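# Place both cartons flat on the low platform

## Task

Put each of the two cartons on the low platform so it lies flat, sits on the platform itself rather than on the other carton, and has no part sticking out past the platform's edge. The cartons must stay in place unaided, so the robot has to release them and withdraw before the scene is ended.

## Robot and tools

ROBOT. Two six-joint arms, left_arm and right_arm, each ending in a vacuum suction cup. Bases in the scene frame: left_arm at (-0.013, +0.361, 0) m, right_arm at (-0.016, -0.424, 0) m, both turned only slightly about z. The names are labels, not image sides. Each arm has a wrist camera: cam_left_wrist and cam_right_wrist, both 616x616 pixels. In a camera's frame +z looks forward, +x is image right, +y is image down.

FRAMES. The scene frame has its origin on the table top between the arms, +x pointing out over the table, +z up, and left_arm on the +y side. The cup point is the centre of the cup's rim; the cup opens along the cup point's own +z axis. Starting about 4 cm back from the rim the tool body and camera widen to about 9 cm off the axis, so leave room around it near objects and the other arm.

ONE ROW OF 14 NUMBERS. Every motion command is a row: left_arm dx, dy, dz, rx, ry, rz, left suction, then right_arm dx, dy, dz, rx, ry, rz, right suction. All values lie in [-1, 1]. The first six per arm are an offset, not a pose: a target relative to that arm's cup point pose as printed in the most recent result that showed it (before any such result in the scene, and for the second and later calls in one reply, relative to where the arm stands when the call begins). The offset is expressed in the cup point's own axes, so with the cup pointing down its +z moves toward the table. Scale: 1.0 equals 0.6 m for dx/dy/dz and 180 degrees for rotation; rx, ry, rz form a single rotation vector. Zeros are not a hold; they send the arm back to that reference pose. To keep an arm still, send the offset back to where you want it in a reply's first call and zeros in later ones. Suction: above 0.01 switches the vacuum on, 0.01 or less switches it off; it keeps its last value, so repeat the current value for an arm you are not changing.

TOOLS.
execute_actions: {"actions": [...], "pictures": bool}. The list holds zero or one item. Empty list: just report the state. An action item {"rows": [...], "steps": n} runs n control steps of 1/30 s (n at most 15, default 15); 1 to 15 rows, one per step, the last repeated if too few. Every row is measured from the same reference, not from the previous row. A wait item {"steps": n} with no rows sends nothing and returns when n steps (up to 300) have passed since the previous result, including your thinking time. A refused call moves nothing.
move: {"target": [14 numbers], "speed": m/s}. The target is one row with the same offset rules. Each cup point follows a straight path to its target; both arms finish together in 0.5 to 10 s (longer paths are cut off at 10 s). speed ranges 0.002 to 0.5, default 0.25; turning is capped at twice that in rad/s. Paths ignore obstacles and the other arm. Suction values are applied at the start. The result adds a move line: done, off_target, moving, held or fault, plus limits (paced means the sent pose was clipped; held means some steps were blocked, after which the arm may jump faster than speed) and each cup point's remaining distance.
wait: {"seconds": 0 to 10}; lets time pass with nothing new sent.
zoom_image: {"camera": name, "region": [x0, y0, x1, y1]} in pixels of that camera's last image, top-left origin, at most 504 by 504.
read_manual: only licence texts; no motion.
finished_scene: {"scene": current number}; ends and grades the scene, cannot be undone.

MOTION LIMITS. Each step the commanded pose is clipped to within 70 mm and 16 degrees of the measured pose, so a far target can need several calls; after an action ends the arm only continues to its last clipped pose. Check the printed pose and send the remainder. Position wins over orientation when both cannot be met. Joint ranges (rad): waist and forearm roll and wrist roll -6.283 to 6.283, shoulder -2.304 to 2.304, elbow -4.224 to 0.061, wrist pitch -2.164 to 2.164. The simulation keeps running between your replies.

RESULTS. The state line gives each cup point's position (m), quat_wxyz and velocities in the scene frame; printed positions get less accurate at long reach. "pose unreachable" means the clearance check altered or blocked that arm's command; HELD flags steps where part of your row was dropped. A "Hand target" line shows where the controller is currently driving each cup point. suction_measured near 0 means no seal; 0.83 or more means airtight; part_present turns 1 at 0.50 and back to 0 below 0.45. Joint torques include offsets and noise. MOTOR HOT appears at 65 °C; at 80 °C the arm is braked until cooled (OVER-TEMPERATURE FAULT).

GRIPPING. Point the cup at a flat, smooth face of a carton, well inside its edges and away from seams or holes, switch suction on and press until the 36 mm rim touches all round. The cup compresses up to about 12 mm under vacuum. To release: lower the carton until it rests on the platform, switch suction off, then back off at least 15 mm before moving sideways. If the cup seals on the table, switch suction off to free it.

AVOID. Knocking anything off the table fails the task. Do not let the arms collide or push on each other. Contact at speed hits hard, and aiming far beyond a contact pushes hard; approach slowly. Joint load limits (N m): waist 57, shoulder 57, elbow 47.5, forearm roll 25.6, wrist pitch 18, wrist roll 18; reaching one causes a TORQUE FAULT: the arm backs off, stops for 10 s and drops the rest of the call. Loose objects may occasionally get nudged by outside pushes, so recheck before finishing.

SUGGESTED ORDER. Look first, locate both cartons and the platform with the cameras, pick each carton from above, set it down flat and separate from the other fully inside the platform, release, lift away, confirm with a look, then call finished_scene.

Each tool is called after "Call:" as a command line: name --argument value for each argument, lists and objects as JSON in quotes; but a table of rows of numbers goes row by row, as --pt "numbers of a row", without its own name.

## Session

I'll start by looking at the current state.

Call:
execute_actions --actions '[]'

Scene clock: 0.00 s of 5000.00 s.
left_arm: end_effector_position=(+0.5787, +0.2601, +0.2447) suction_measured=0.00 part_present=0 end_effector_quat_wxyz=(-0.000, -0.175, +0.985, +0.000) end_effector_velocity=(-0.000, -0.000, -0.000) end_effector_angular_velocity=(-0.000, +0.001, +0.000) | right_arm: end_effector_position=(+0.5832, -0.3895, +0.2445) suction_measured=0.00 part_present=0 end_effector_quat_wxyz=(+0.001, +0.230, +0.973, -0.000) end_effector_velocity=(+0.001, -0.000, +0.001) end_effector_angular_velocity=(-0.000, -0.002, -0.000)
Joint positions: left_arm=[-0.002 -0.532 -1.295  0.001 -0.763 -2.093] | right_arm=[ 0.003 -0.53  -1.291 -0.002 -0.76  -1.048]
Joint velocities: left_arm=[-0.    -0.001  0.    -0.001 -0.     0.   ] | right_arm=[-0.     0.    -0.001 -0.     0.001  0.001]
Joint torques (N m, as the arm reports them, + toward a larger angle): no reading
Motor temperatures (°C, as the motors report them): left_arm=[27 24 29 27 28 30] | right_arm=[23 25 26 26 27 31]
Hand target (left_arm): +0.579, +0.260, +0.245; -0.000, -0.175, +0.985, +0.000
Hand target (right_arm): +0.583, -0.389, +0.244; +0.001, +0.230, +0.973, -0.000

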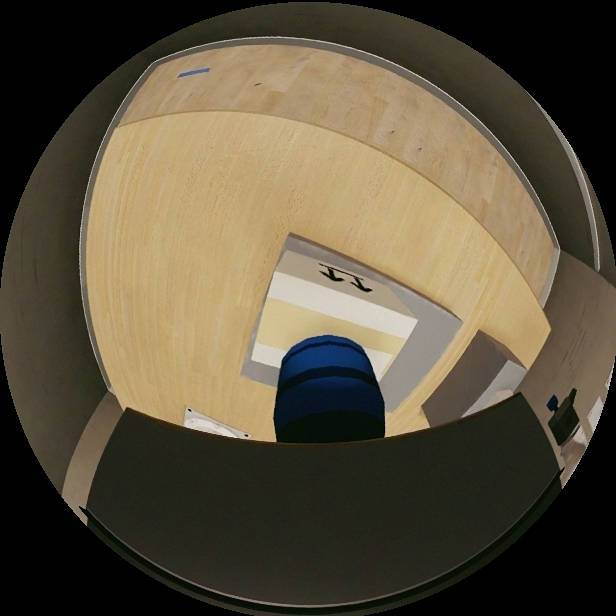

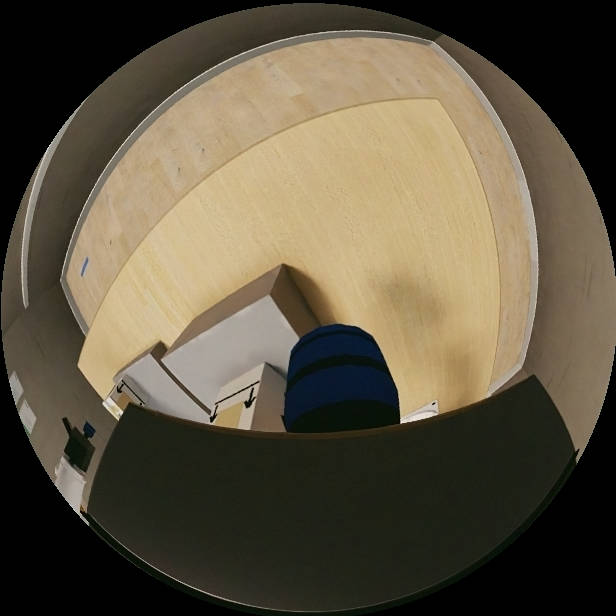

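Call:
zoom_image --camera "cam_left_wrist" --region '[200, 200, 616, 500]'

Call:
zoom_image --camera "cam_right_wrist" --region '[0, 220, 420, 520]'

Region (200, 200, 616, 500) of cam_left_wrist's 616x616 image, scaled by 1.212, with more detail than that image has; it fills the top 363 rows of this view, and the rest is white.

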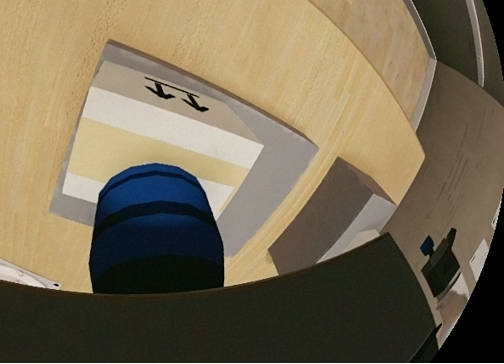

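Region (0, 220, 420, 520) of cam_right_wrist's 616x616 image, scaled by 1.200, with more detail than that image has; it fills the top 360 rows of this view, and the rest is white.

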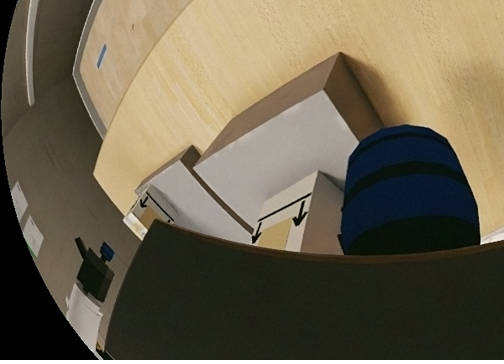

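Call:
move --target '[0,0,-0.25,0,0,0,0, 0,0,-0.25,0,0,0,0]' --speed 0.3

Scene clock: 51.83 s of 5000.00 s.
left_arm: end_effector_position=(+0.5782, +0.2602, +0.3943) suction_measured=0.00 part_present=0 end_effector_quat_wxyz=(-0.000, -0.175, +0.985, +0.000) end_effector_velocity=(+0.000, -0.000, +0.004) end_effector_angular_velocity=(-0.003, -0.002, +0.002) | right_arm: end_effector_position=(+0.5829, -0.3896, +0.3940) suction_measured=0.00 part_present=0 end_effector_quat_wxyz=(+0.001, +0.230, +0.973, -0.001) end_effector_velocity=(+0.000, +0.000, +0.003) end_effector_angular_velocity=(-0.000, -0.001, +0.001)
Joint positions: left_arm=[-0.002 -0.409 -1.471  0.001 -1.063 -2.093] | right_arm=[ 0.003 -0.407 -1.468 -0.002 -1.06  -1.048]
Joint velocities: left_arm=[ 0.     0.002 -0.006 -0.003 -0.005 -0.   ] | right_arm=[ 0.     0.002 -0.004 -0.    -0.005 -0.   ]
Joint torques (N m, as the arm reports them, + toward a larger angle): left_arm=[  1.66  42.46 -28.06   1.86  -0.51  -0.45] | right_arm=[ -2.46  44.31 -16.81   0.78   0.12  -0.24]
Motor temperatures (°C, as the motors report them): left_arm=[27 24 29 27 28 30] | right_arm=[23 25 26 26 27 31]
Hand target (left_arm): +0.578, +0.260, +0.395; -0.000, -0.175, +0.985, +0.000
Hand target (right_arm): +0.583, -0.390, +0.394; +0.001, +0.230, +0.973, -0.001
Off the commanded pose (left_arm): 0.001 m, 0 deg.
Off the commanded pose (right_arm): 0.001 m, 0 deg.
After step 90, 47.77 s passed at rest.
move: done

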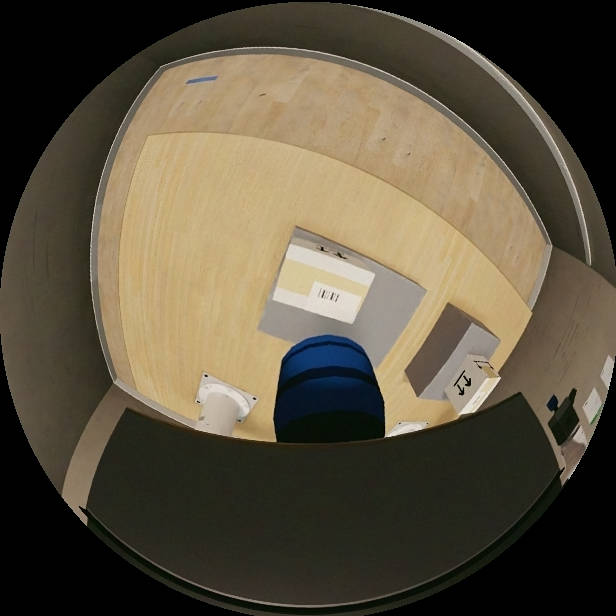

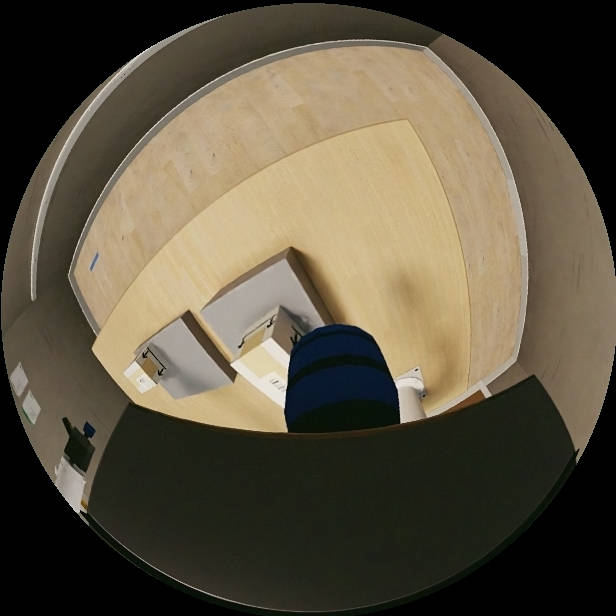

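Call:
zoom_image --camera "cam_left_wrist" --region '[230, 190, 530, 430]'

Call:
zoom_image --camera "cam_right_wrist" --region '[90, 220, 390, 460]'

Region (230, 190, 530, 430) of cam_left_wrist's 616x616 image, scaled by 1.680, with more detail than that image has; it fills the top 403 rows of this view, and the rest is white.

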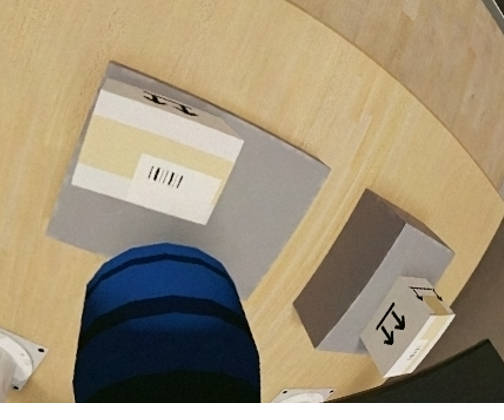

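Region (90, 220, 390, 460) of cam_right_wrist's 616x616 image, scaled by 1.680, with more detail than that image has; it fills the top 403 rows of this view, and the rest is white.

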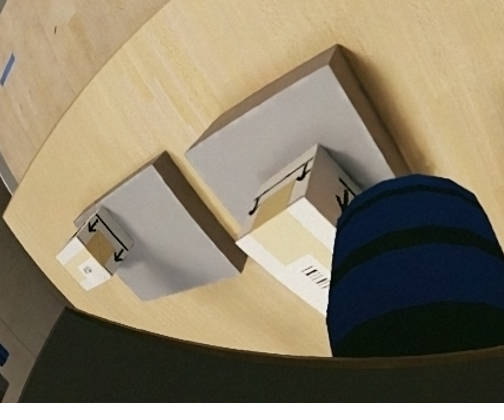

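Call:
zoom_image --camera "cam_right_wrist" --region '[200, 280, 330, 420]'

Call:
zoom_image --camera "cam_left_wrist" --region '[390, 290, 530, 430]'

Region (200, 280, 330, 420) of cam_right_wrist's 616x616 image, scaled by 3.600, with more detail than that image has; it fills the left 468 columns of this view, and the rest is white.

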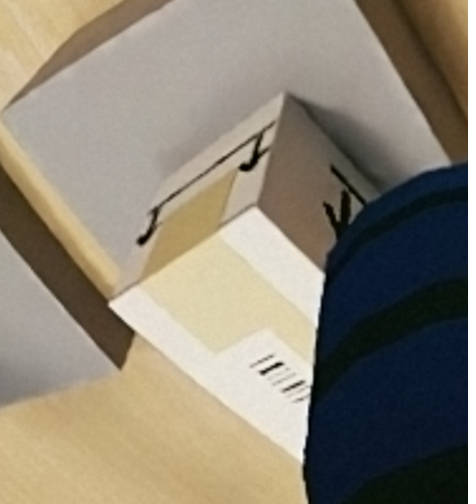

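Region (390, 290, 530, 430) of cam_left_wrist's 616x616 image, scaled by 3.600, with more detail than that image has.

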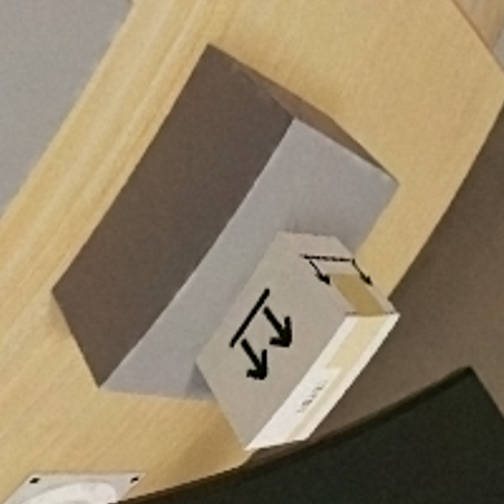

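Call:
move --target '[0.336,-0.054,0,0,0,0.112,0, 0.4055,0.0763,0,0,0,-0.148,0]' --speed 0.3

Scene clock: 150.10 s of 5000.00 s.
left_arm: end_effector_position=(+0.4006, +0.1598, +0.3943) suction_measured=0.00 part_present=0 end_effector_quat_wxyz=(-0.000, -0.000, +1.000, +0.000) end_effector_velocity=(-0.001, -0.001, +0.001) end_effector_angular_velocity=(-0.000, -0.001, -0.003) | right_arm: end_effector_position=(+0.3864, -0.2396, +0.3937) suction_measured=0.00 part_present=0 end_effector_quat_wxyz=(+0.001, -0.001, +1.000, -0.001) end_effector_velocity=(-0.001, +0.002, +0.001) end_effector_angular_velocity=(+0.001, -0.003, +0.003)
Joint positions: left_arm=[-0.286 -0.056 -1.047  0.001 -0.992 -2.025] | right_arm=[ 0.376 -0.01  -0.998 -0.002 -0.987 -1.14 ]
Joint velocities: left_arm=[-0.003  0.003  0.002  0.001 -0.    -0.   ] | right_arm=[ 0.004  0.003 -0.    -0.001  0.     0.002]
Joint torques (N m, as the arm reports them, + toward a larger angle): left_arm=[ -0.13  28.7  -28.26   2.04  -0.52  -0.1 ] | right_arm=[ -2.4   24.47 -16.63   0.52   0.17  -0.14]
Motor temperatures (°C, as the motors report them): left_arm=[27 24 29 27 28 30] | right_arm=[23 26 27 26 27 31]
Hand target (left_arm): +0.400, +0.160, +0.394; -0.000, -0.000, +1.000, +0.000
Hand target (right_arm): +0.386, -0.239, +0.394; +0.001, -0.001, +1.000, -0.001
Off the commanded pose (left_arm): 0.001 m, 0 deg.
Off the commanded pose (right_arm): 0.001 m, 0 deg.
After step 90, 93.83 s passed at rest.
move: done

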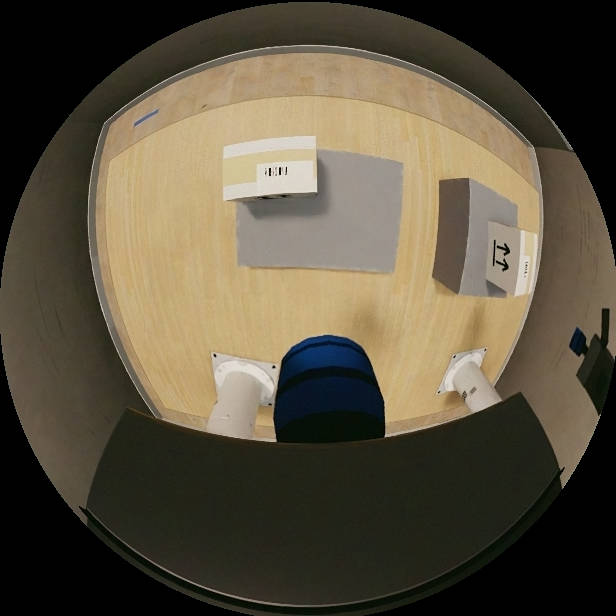

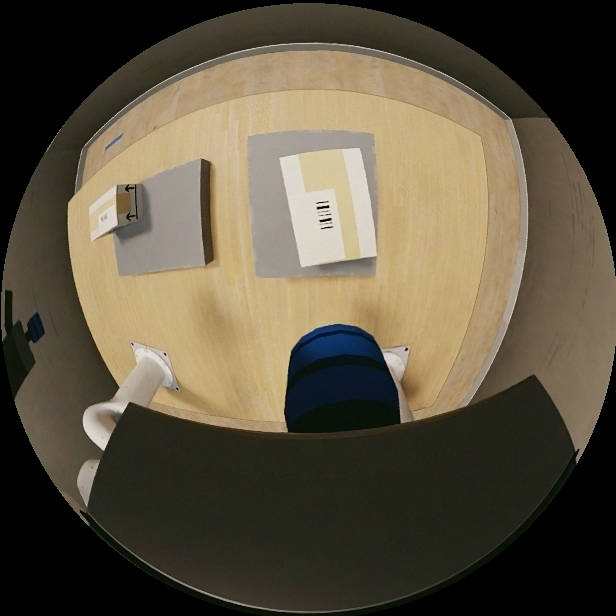

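Call:
zoom_image --camera "cam_left_wrist" --region '[200, 110, 430, 290]'

Call:
zoom_image --camera "cam_right_wrist" --region '[220, 110, 420, 290]'

Call:
zoom_image --camera "cam_right_wrist" --region '[70, 130, 240, 290]'

Region (200, 110, 430, 290) of cam_left_wrist's 616x616 image, scaled by 2.191, with more detail than that image has; it fills the top 394 rows of this view, and the rest is white.

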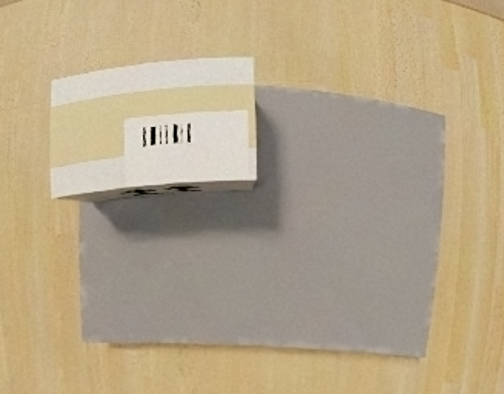

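Region (220, 110, 420, 290) of cam_right_wrist's 616x616 image, scaled by 2.520, with more detail than that image has; it fills the top 454 rows of this view, and the rest is white.

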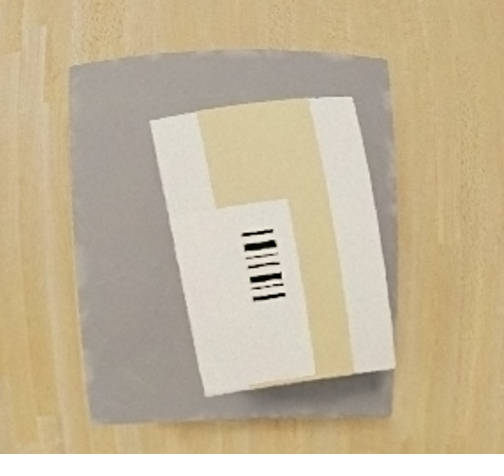

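Region (70, 130, 240, 290) of cam_right_wrist's 616x616 image, scaled by 2.965, with more detail than that image has; it fills the top 474 rows of this view, and the rest is white.

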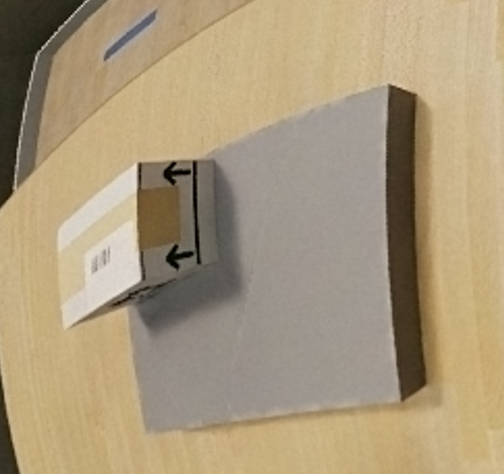

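Call:
move --target '[-0.274,0.25,0.057,0,0,0,0, -0.0827,0.0127,0.173,0,0,0,0]' --speed 0.3

Scene clock: 246.77 s of 5000.00 s.
left_arm: end_effector_position=(+0.5644, +0.3103, +0.3602) suction_measured=0.00 part_present=0 end_effector_quat_wxyz=(-0.000, -0.000, +1.000, +0.000) end_effector_velocity=(+0.001, +0.001, -0.001) end_effector_angular_velocity=(-0.002, +0.002, +0.002) | right_arm: end_effector_position=(+0.4360, -0.2319, +0.2901) suction_measured=0.00 part_present=0 end_effector_quat_wxyz=(+0.001, -0.001, +1.000, -0.000) end_effector_velocity=(-0.001, -0.000, -0.002) end_effector_angular_velocity=(-0.002, +0.003, +0.002)
Joint positions: left_arm=[ 0.079 -0.377 -1.351  0.001 -0.974 -1.66 ] | right_arm=[ 0.347 -0.225 -0.992 -0.002 -0.765 -1.169]
Joint velocities: left_arm=[ 0.003 -0.005 -0.004 -0.002 -0.001  0.002] | right_arm=[ 0.    -0.002  0.001 -0.001 -0.    -0.001]
Joint torques (N m, as the arm reports them, + toward a larger angle): left_arm=[ -0.1   39.24 -28.34   2.07  -0.55  -0.46] | right_arm=[ -2.97  34.66 -16.01   0.29   0.16  -0.1 ]
Motor temperatures (°C, as the motors report them): left_arm=[27 24 29 27 28 30] | right_arm=[23 25 27 26 27 31]
Hand target (left_arm): +0.565, +0.310, +0.360; -0.000, -0.000, +1.000, +0.000
Hand target (right_arm): +0.436, -0.232, +0.290; +0.001, -0.001, +1.000, -0.000
Off the commanded pose (left_arm): 0.001 m, 0 deg.
Off the commanded pose (right_arm): 0.000 m, 0 deg.
After step 90, 92.30 s passed at rest.
move: done

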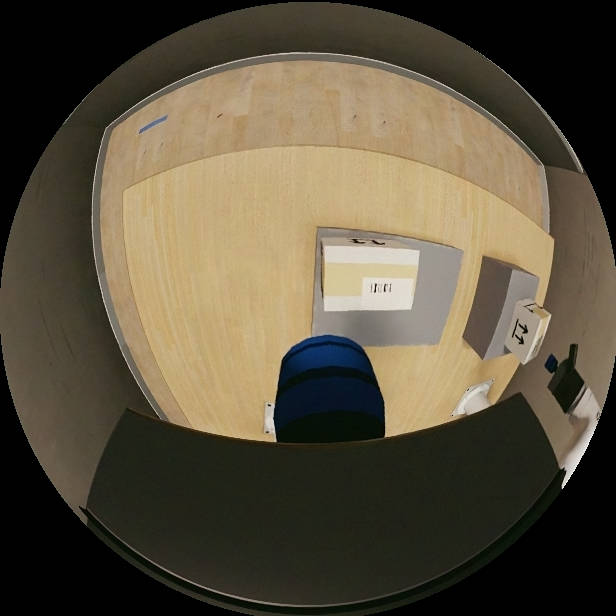

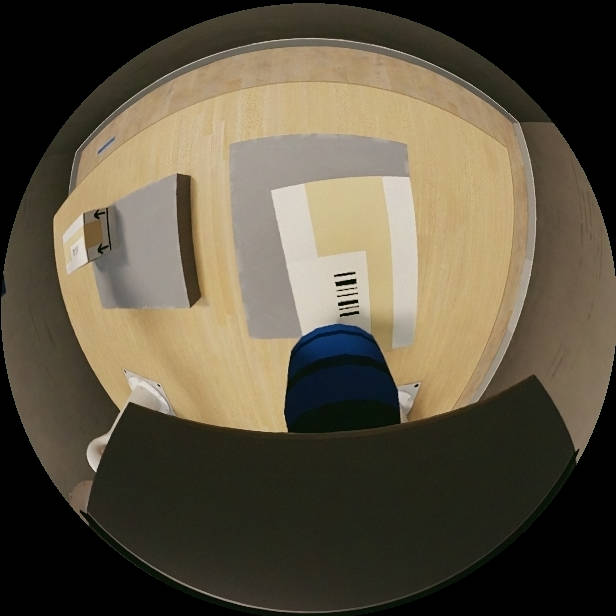

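Call:
zoom_image --camera "cam_left_wrist" --region '[290, 200, 480, 360]'

Call:
zoom_image --camera "cam_right_wrist" --region '[220, 120, 440, 360]'

Region (290, 200, 480, 360) of cam_left_wrist's 616x616 image, scaled by 2.653, with more detail than that image has; it fills the top 424 rows of this view, and the rest is white.

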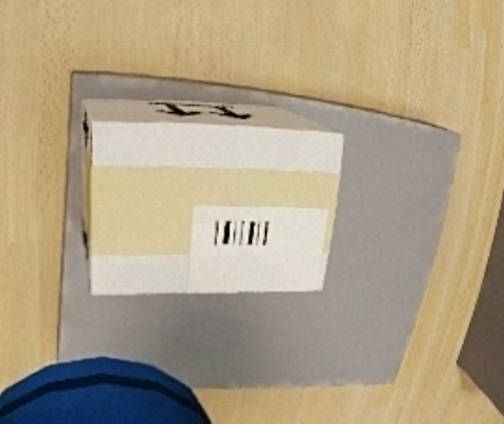

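Region (220, 120, 440, 360) of cam_right_wrist's 616x616 image, scaled by 2.100, with more detail than that image has; it fills the left 462 columns of this view, and the rest is white.

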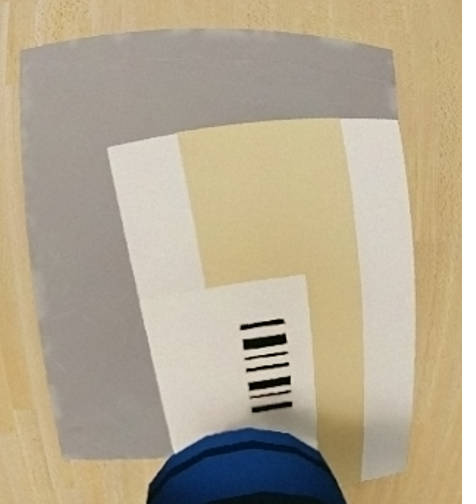

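Call:
move --target '[0,0,0,0,0,0,0, 0,0,0.085,0,0,0,0]' --speed 0.2

Scene clock: 287.07 s of 5000.00 s.
left_arm: end_effector_position=(+0.5644, +0.3103, +0.3602) suction_measured=0.00 part_present=0 end_effector_quat_wxyz=(-0.000, -0.000, +1.000, +0.000) end_effector_velocity=(-0.000, -0.000, +0.000) end_effector_angular_velocity=(-0.001, -0.000, +0.001) | right_arm: end_effector_position=(+0.4361, -0.2318, +0.2394) suction_measured=0.00 part_present=0 end_effector_quat_wxyz=(+0.001, -0.001, +1.000, -0.000) end_effector_velocity=(-0.001, +0.000, -0.002) end_effector_angular_velocity=(+0.000, +0.002, +0.000)
Joint positions: left_arm=[ 0.079 -0.377 -1.351  0.001 -0.974 -1.66 ] | right_arm=[ 0.347 -0.293 -0.946 -0.002 -0.652 -1.169]
Joint velocities: left_arm=[ 0.     0.     0.    -0.001  0.    -0.   ] | right_arm=[ 0.    -0.003  0.002  0.001  0.003 -0.001]
Joint torques (N m, as the arm reports them, + toward a larger angle): left_arm=[  0.36  38.39 -27.83   1.6   -0.51  -0.35] | right_arm=[ -3.45  35.55 -15.32   0.48   0.12  -0.14]
Motor temperatures (°C, as the motors report them): left_arm=[27 24 29 27 28 30] | right_arm=[23 25 27 26 27 31]
Hand target (left_arm): +0.564, +0.310, +0.360; -0.000, -0.000, +1.000, +0.000
Hand target (right_arm): +0.436, -0.232, +0.239; +0.001, -0.001, +1.000, -0.000
Off the commanded pose (left_arm): 0.000 m, 0 deg.
Off the commanded pose (right_arm): 0.000 m, 0 deg.
After step 90, 36.43 s passed at rest.
move: done

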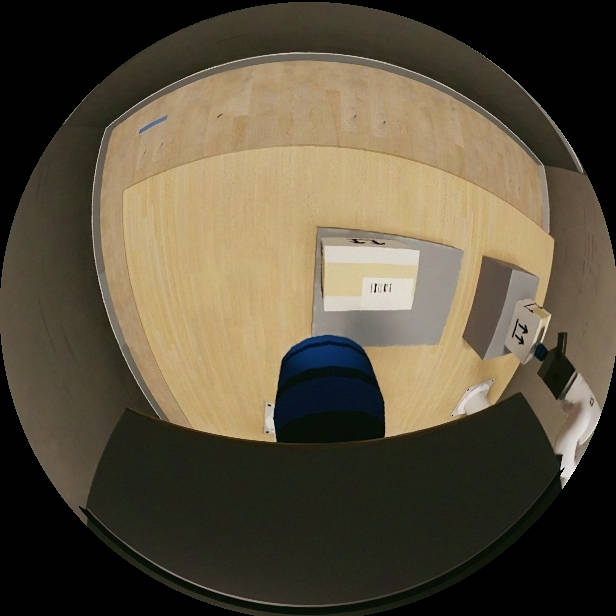

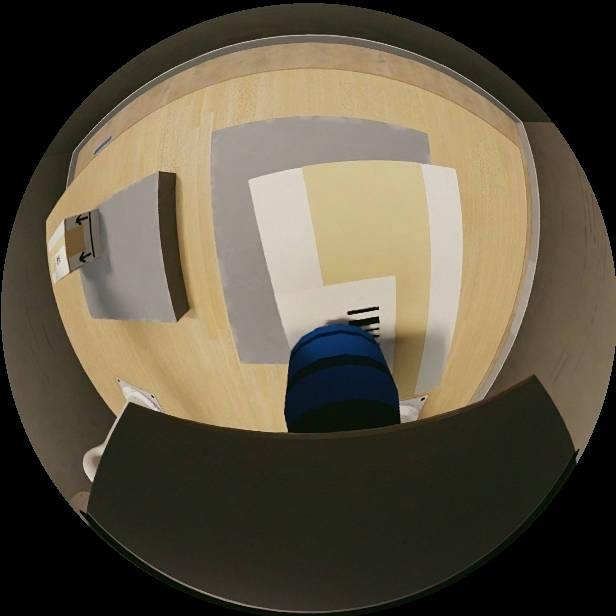

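Call:
move --target '[0,0,0,0,0,0,0, 0,0,0.037,0,0,0,1]' --speed 0.03

Scene clock: 292.03 s of 5000.00 s.
left_arm: end_effector_position=(+0.5644, +0.3103, +0.3602) suction_measured=0.00 part_present=0 end_effector_quat_wxyz=(-0.000, -0.000, +1.000, +0.000) end_effector_velocity=(+0.000, +0.000, +0.000) end_effector_angular_velocity=(+0.000, -0.001, +0.000) | right_arm: end_effector_position=(+0.4361, -0.2318, +0.2173) suction_measured=0.94 part_present=1 end_effector_quat_wxyz=(+0.001, -0.001, +1.000, -0.000) end_effector_velocity=(+0.003, -0.001, +0.000) end_effector_angular_velocity=(+0.002, -0.006, -0.002)
Joint positions: left_arm=[ 0.079 -0.377 -1.351  0.001 -0.974 -1.66 ] | right_arm=[ 0.348 -0.326 -0.931 -0.002 -0.604 -1.169]
Joint velocities: left_arm=[ 0.     0.    -0.     0.001  0.     0.   ] | right_arm=[-0.003 -0.001 -0.002 -0.001  0.005  0.001]
Joint torques (N m, as the arm reports them, + toward a larger angle): left_arm=[ -0.75  38.96 -28.37   1.96  -0.53  -0.31] | right_arm=[ -1.8   39.43 -15.68   0.58   0.16  -0.02]
Motor temperatures (°C, as the motors report them): left_arm=[27 24 29 27 28 30] | right_arm=[23 25 27 26 27 31]
Hand target (left_arm): +0.564, +0.310, +0.360; -0.000, -0.000, +1.000, +0.000
Hand target (right_arm): +0.436, -0.232, +0.217; +0.001, -0.001, +1.000, -0.000
Off the commanded pose (left_arm): 0.000 m, 0 deg.
Off the commanded pose (right_arm): 0.000 m, 0 deg.
After step 90, 0.93 s passed at rest.
move: done

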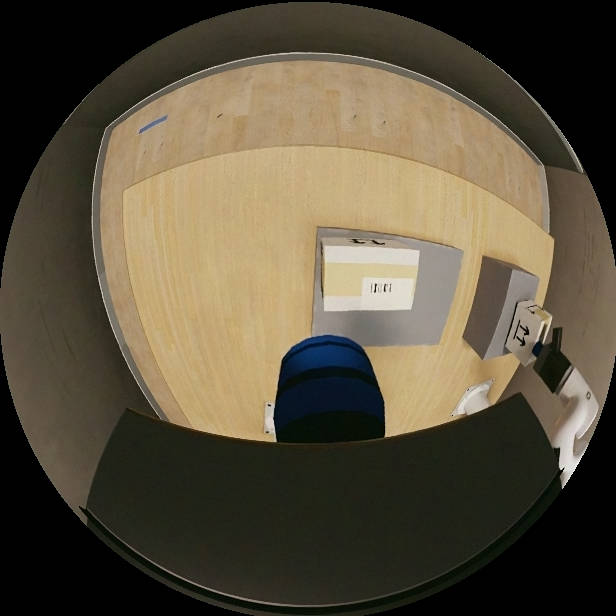

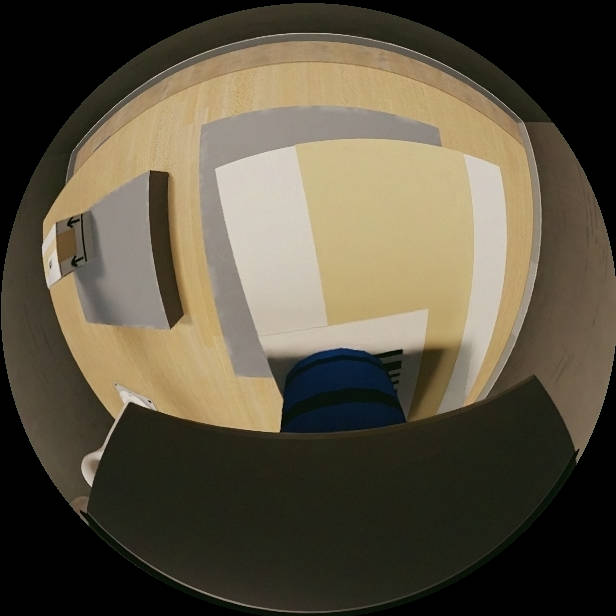

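Call:
move --target '[0,0,0,0,0,0,0, 0,0,-0.08,0,0,0,1]' --speed 0.06

Scene clock: 296.73 s of 5000.00 s.
left_arm: end_effector_position=(+0.5644, +0.3103, +0.3602) suction_measured=0.00 part_present=0 end_effector_quat_wxyz=(-0.000, -0.000, +1.000, +0.000) end_effector_velocity=(+0.000, +0.000, -0.001) end_effector_angular_velocity=(+0.000, +0.000, -0.000) | right_arm: end_effector_position=(+0.4360, -0.2319, +0.2651) suction_measured=0.98 part_present=1 end_effector_quat_wxyz=(+0.001, -0.001, +1.000, -0.000) end_effector_velocity=(-0.000, -0.000, +0.001) end_effector_angular_velocity=(-0.000, +0.001, -0.001)
Joint positions: left_arm=[ 0.079 -0.377 -1.351  0.001 -0.974 -1.66 ] | right_arm=[ 0.347 -0.257 -0.967 -0.002 -0.709 -1.169]
Joint velocities: left_arm=[ 0.    -0.001 -0.     0.001  0.001  0.   ] | right_arm=[-0.     0.002 -0.001  0.001 -0.005 -0.   ]
Joint torques (N m, as the arm reports them, + toward a larger angle): left_arm=[ -1.73  39.74 -28.35   1.7   -0.74  -0.76] | right_arm=[ -2.15  38.4  -17.     0.88   0.11  -0.13]
Motor temperatures (°C, as the motors report them): left_arm=[27 24 29 27 28 30] | right_arm=[23 25 27 26 27 31]
Hand target (left_arm): +0.564, +0.310, +0.360; -0.000, -0.000, +1.000, +0.000
Hand target (right_arm): +0.436, -0.232, +0.265; +0.001, -0.001, +1.000, -0.000
Off the commanded pose (left_arm): 0.000 m, 0 deg.
Off the commanded pose (right_arm): 0.000 m, 0 deg.
After step 90, 0.53 s passed at rest.
move: done

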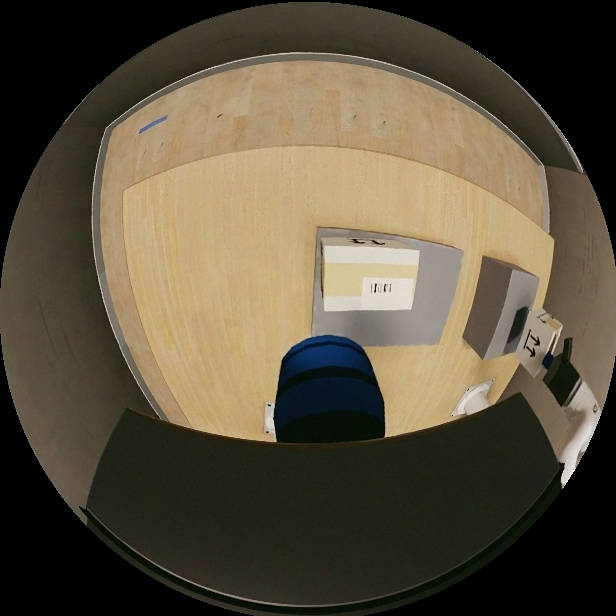

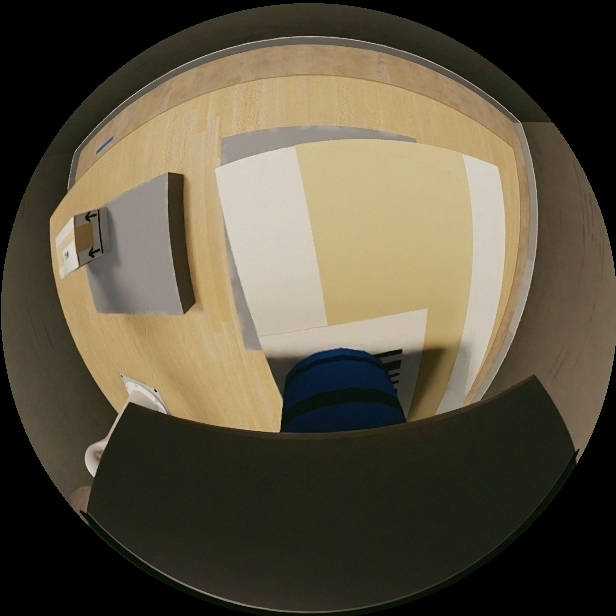

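Call:
move --target '[0,0.1,0,0,0,0,0, -0.0133,0.515,0,0,0,0.061,1]' --speed 0.22

Scene clock: 313.97 s of 5000.00 s.
left_arm: end_effector_position=(+0.5642, +0.3703, +0.3602) suction_measured=0.00 part_present=0 end_effector_quat_wxyz=(-0.000, -0.000, +1.000, +0.000) end_effector_velocity=(-0.000, +0.000, +0.000) end_effector_angular_velocity=(-0.001, +0.000, +0.001) | right_arm: end_effector_position=(+0.4445, +0.0769, +0.2655) suction_measured=0.98 part_present=1 end_effector_quat_wxyz=(+0.001, +0.095, +0.995, +0.000) end_effector_velocity=(-0.000, +0.002, -0.000) end_effector_angular_velocity=(-0.001, +0.001, +0.000)
Joint positions: left_arm=[ 0.183 -0.371 -1.343  0.001 -0.973 -1.556] | right_arm=[ 0.773 -0.703 -1.608 -0.002 -0.904 -0.551]
Joint velocities: left_arm=[ 0.     0.    -0.    -0.001 -0.001  0.   ] | right_arm=[ 0.002 -0.005 -0.008  0.001 -0.004  0.002]
Joint torques (N m, as the arm reports them, + toward a larger angle): left_arm=[  1.13  38.12 -27.82   1.62  -0.58  -0.4 ] | right_arm=[ -2.98  59.92 -17.13   0.24   0.11  -0.17]
Motor temperatures (°C, as the motors report them): left_arm=[27 24 29 27 28 30] | right_arm=[23 25 27 26 27 31]
Hand target (left_arm): +0.564, +0.370, +0.360; -0.000, -0.000, +1.000, +0.000
Hand target (right_arm): +0.445, +0.077, +0.265; +0.001, +0.095, +0.995, +0.000
Off the commanded pose (left_arm): 0.000 m, 0 deg.
Off the commanded pose (right_arm): 0.001 m, 0 deg.
After step 90, 12.27 s passed at rest.
move: done

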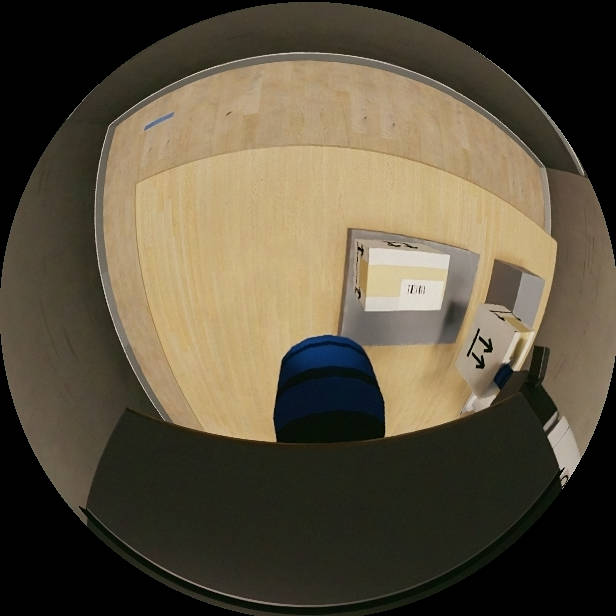

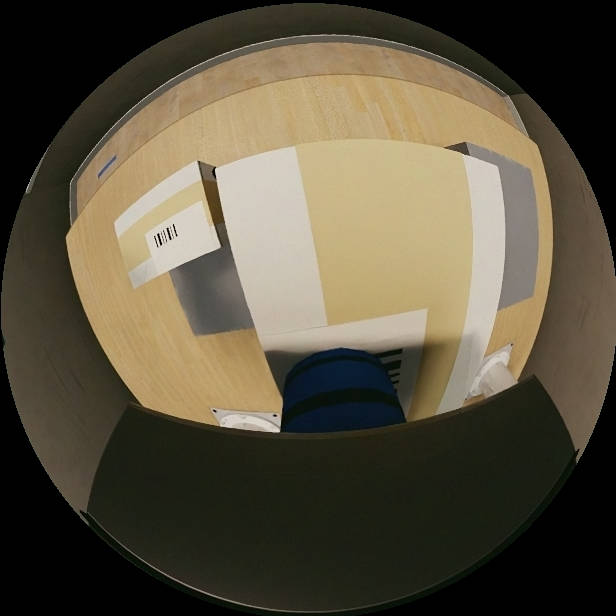

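Call:
move --target '[0,0,0,0,0,0,0, 0,0,0.19,0,0,0,1]' --speed 0.15

Scene clock: 319.70 s of 5000.00 s.
left_arm: end_effector_position=(+0.5642, +0.3703, +0.3602) suction_measured=0.00 part_present=0 end_effector_quat_wxyz=(-0.000, -0.000, +1.000, +0.000) end_effector_velocity=(-0.000, -0.000, -0.001) end_effector_angular_velocity=(-0.000, +0.001, +0.001) | right_arm: end_effector_position=(+0.4446, +0.0772, +0.1519) suction_measured=0.98 part_present=1 end_effector_quat_wxyz=(+0.001, +0.095, +0.995, +0.000) end_effector_velocity=(+0.000, +0.001, -0.002) end_effector_angular_velocity=(+0.001, +0.001, +0.000)
Joint positions: left_arm=[ 0.183 -0.371 -1.343  0.001 -0.973 -1.556] | right_arm=[ 0.773 -0.831 -1.544 -0.001 -0.711 -0.552]
Joint velocities: left_arm=[-0.    -0.001 -0.    -0.    -0.    -0.   ] | right_arm=[-0.    -0.004 -0.001  0.002  0.003 -0.002]
Joint torques (N m, as the arm reports them, + toward a larger angle): left_arm=[ -2.28  40.25 -29.27   2.44  -0.36  -0.48] | right_arm=[ -2.57  60.74 -16.66   0.63   0.04  -0.13]
Motor temperatures (°C, as the motors report them): left_arm=[27 24 29 27 28 30] | right_arm=[23 25 27 26 27 31]
Hand target (left_arm): +0.564, +0.370, +0.360; -0.000, -0.000, +1.000, +0.000
Hand target (right_arm): +0.445, +0.077, +0.152; +0.001, +0.095, +0.995, +0.000
Off the commanded pose (left_arm): 0.000 m, 0 deg.
Off the commanded pose (right_arm): 0.001 m, 0 deg.
After step 90, 1.50 s passed at rest.
move: done

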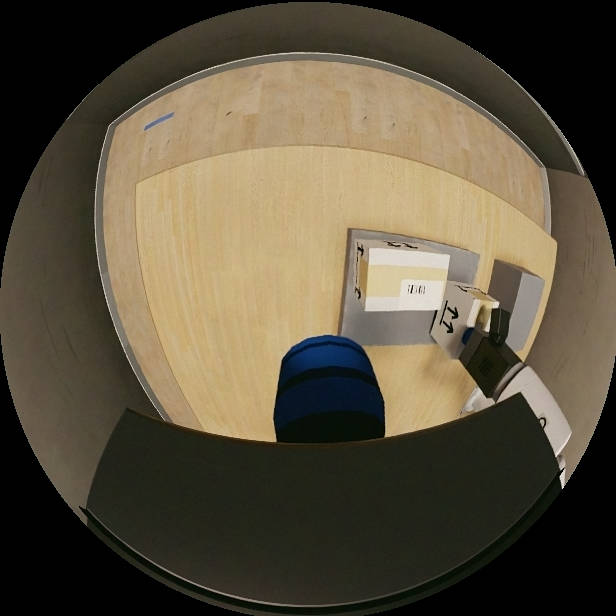

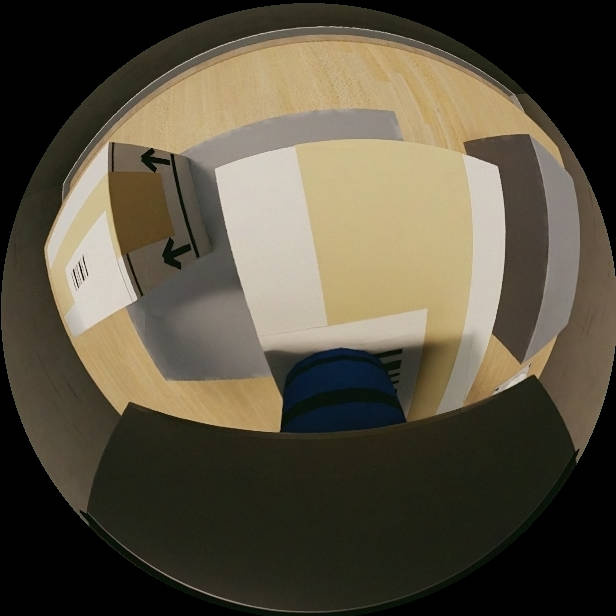

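Call:
zoom_image --camera "cam_left_wrist" --region '[330, 210, 560, 420]'

Region (330, 210, 560, 420) of cam_left_wrist's 616x616 image, scaled by 2.191, with more detail than that image has; it fills the top 460 rows of this view, and the rest is white.

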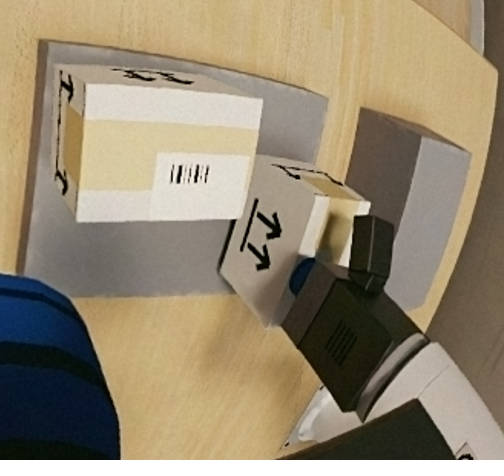

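Call:
move --target '[0,0,0,0,0,0,0, 0,0,0.035,0,0,0,1]' --speed 0.03

Scene clock: 327.17 s of 5000.00 s.
left_arm: end_effector_position=(+0.5642, +0.3703, +0.3602) suction_measured=0.00 part_present=0 end_effector_quat_wxyz=(-0.000, -0.000, +1.000, +0.000) end_effector_velocity=(-0.000, -0.000, +0.000) end_effector_angular_velocity=(-0.000, -0.000, -0.001) | right_arm: end_effector_position=(+0.4453, +0.0785, +0.1371) suction_measured=0.98 part_present=1 end_effector_quat_wxyz=(+0.002, +0.095, +0.995, +0.002) end_effector_velocity=(-0.001, -0.001, -0.001) end_effector_angular_velocity=(+0.006, -0.004, -0.001)
Joint positions: left_arm=[ 0.183 -0.371 -1.343  0.001 -0.973 -1.556] | right_arm=[ 0.774 -0.852 -1.543 -0.001 -0.685 -0.552]
Joint velocities: left_arm=[-0.     0.001  0.    -0.    -0.     0.   ] | right_arm=[-0.     0.006  0.013  0.001  0.014 -0.   ]
Joint torques (N m, as the arm reports them, + toward a larger angle): left_arm=[ -1.27  39.07 -28.27   1.45  -0.55  -0.4 ] | right_arm=[-10.22   2.33  -4.19  -1.21   6.07  -0.2 ]
Motor temperatures (°C, as the motors report them): left_arm=[27 24 29 27 28 30] | right_arm=[23 26 27 26 27 31]
Hand target (left_arm): +0.564, +0.370, +0.360; -0.000, -0.000, +1.000, +0.000
Hand target (right_arm): +0.445, +0.077, +0.131; +0.001, +0.095, +0.995, +0.000
Off the commanded pose (left_arm): 0.000 m, 0 deg.
Off the commanded pose (right_arm): 0.006 m, 0 deg.
After step 90, 3.57 s passed at rest.
move: off_target (right_arm)

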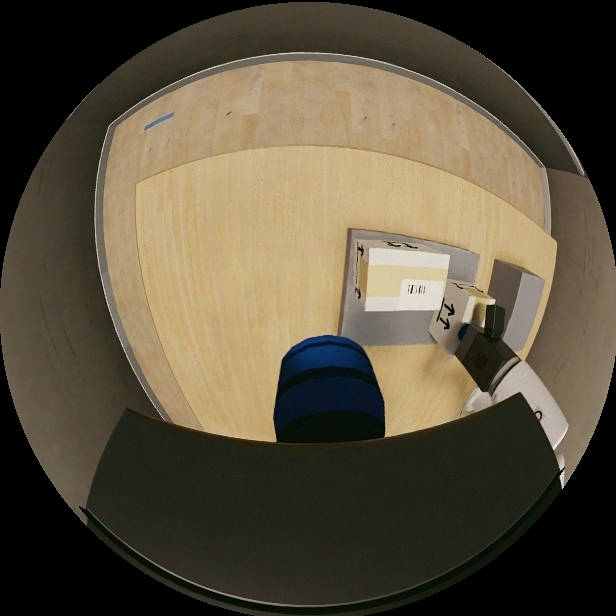

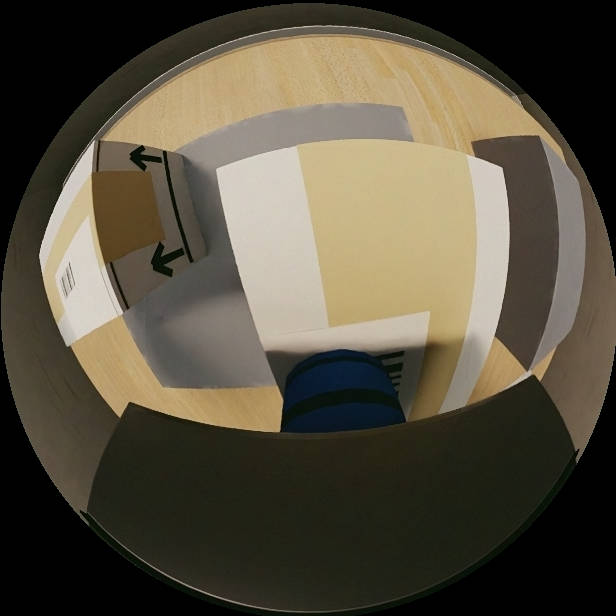

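Call:
execute_actions --actions '[{"rows": [[0,0,0,0,0,0,0, 0,0,-0.003,0,0,0,0]], "steps": 15}]' --pictures false

Call:
move --target '[0,0,0,0,0,0,0, 0,0,-0.2,0,0,0,0]' --speed 0.12

Scene clock: 334.10 s of 5000.00 s.
left_arm: end_effector_position=(+0.5642, +0.3703, +0.3602) suction_measured=0.00 part_present=0 end_effector_quat_wxyz=(-0.000, -0.000, +1.000, +0.000) end_effector_velocity=(+0.000, +0.000, +0.000) end_effector_angular_velocity=(+0.000, -0.000, +0.000) | right_arm: end_effector_position=(+0.4453, +0.0787, +0.1383) suction_measured=0.00 part_present=0 end_effector_quat_wxyz=(+0.002, +0.095, +0.995, +0.002) end_effector_velocity=(-0.002, -0.001, +0.001) end_effector_angular_velocity=(-0.007, +0.007, +0.002)
Joint positions: left_arm=[ 0.183 -0.371 -1.343  0.001 -0.973 -1.556] | right_arm=[ 0.774 -0.85  -1.542 -0.001 -0.686 -0.552]
Joint velocities: left_arm=[ 0.  0.  0. -0.  0. -0.] | right_arm=[ 0.002  0.    -0.001  0.    -0.011  0.   ]
Joint torques (N m, as the arm reports them, + toward a larger angle): left_arm=[ -0.42  40.16 -28.15   1.54  -0.41  -0.49] | right_arm=[-1.95 41.72 -9.63  0.47 -0.32 -0.05]
Motor temperatures (°C, as the motors report them): left_arm=[27 24 29 27 28 30] | right_arm=[23 25 27 26 27 31]
Hand target (left_arm): +0.564, +0.370, +0.360; -0.000, -0.000, +1.000, +0.000
Hand target (right_arm): +0.445, +0.079, +0.139; +0.002, +0.095, +0.995, +0.002
Off the commanded pose (left_arm): 0.000 m, 0 deg.
Off the commanded pose (right_arm): 0.001 m, 0 deg.
Steps of this call (steps 1 to 90: nothing new was sent; then 3.43 s passed at rest; steps 91 to 105: all 15 steps of this action). Readings (end_effector_position | what the end effector reports):
91: left_arm (+0.5642, +0.3703, +0.3602) | right_arm (+0.4464, +0.0791, +0.1371) | left_arm suction_measured=0.00 part_present=0 | right_arm suction_measured=0.84 part_present=1
92: left_arm (+0.5642, +0.3703, +0.3602) | right_arm (+0.4464, +0.0791, +0.1377) | left_arm suction_measured=0.00 part_present=0 | right_arm suction_measured=0.33 part_present=0
94: left_arm (+0.5642, +0.3703, +0.3602) | right_arm (+0.4462, +0.0789, +0.1381) | left_arm suction_measured=0.00 part_present=0 | right_arm suction_measured=0.00 part_present=0
98: left_arm (+0.5642, +0.3703, +0.3602) | right_arm (+0.4459, +0.0787, +0.1381) | left_arm suction_measured=0.00 part_present=0 | right_arm suction_measured=0.00 part_present=0
105: the state above

Scene clock: 335.77 s of 5000.00 s.
left_arm: end_effector_position=(+0.5642, +0.3703, +0.3602) suction_measured=0.00 part_present=0 end_effector_quat_wxyz=(-0.000, -0.000, +1.000, +0.000) end_effector_velocity=(+0.000, -0.000, +0.001) end_effector_angular_velocity=(-0.000, -0.002, +0.001) | right_arm: end_effector_position=(+0.4448, +0.0779, +0.2582) suction_measured=0.00 part_present=0 end_effector_quat_wxyz=(+0.002, +0.095, +0.995, +0.002) end_effector_velocity=(-0.000, +0.000, +0.002) end_effector_angular_velocity=(+0.000, -0.000, +0.001)
Joint positions: left_arm=[ 0.183 -0.371 -1.343  0.001 -0.973 -1.556] | right_arm=[ 0.774 -0.709 -1.601 -0.001 -0.887 -0.551]
Joint velocities: left_arm=[ 0.     0.002  0.    -0.     0.    -0.   ] | right_arm=[ 0.     0.002 -0.002 -0.    -0.004  0.   ]
Joint torques (N m, as the arm reports them, + toward a larger angle): left_arm=[ -1.18  38.53 -28.57   2.22  -0.43  -0.32] | right_arm=[ -2.92  54.53 -16.48   0.85   0.14  -0.1 ]
Motor temperatures (°C, as the motors report them): left_arm=[27 24 29 27 28 30] | right_arm=[23 26 27 26 27 31]
Hand target (left_arm): +0.564, +0.370, +0.360; -0.000, -0.000, +1.000, +0.000
Hand target (right_arm): +0.445, +0.078, +0.259; +0.002, +0.095, +0.995, +0.002
Off the commanded pose (left_arm): 0.000 m, 0 deg.
Off the commanded pose (right_arm): 0.000 m, 0 deg.
move: done

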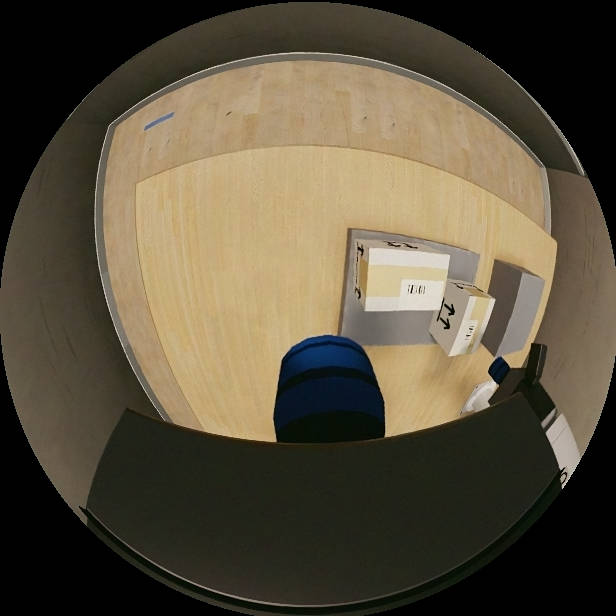

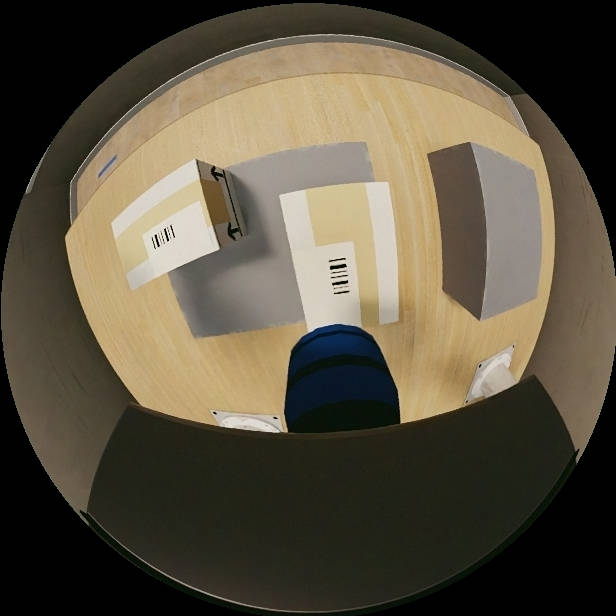

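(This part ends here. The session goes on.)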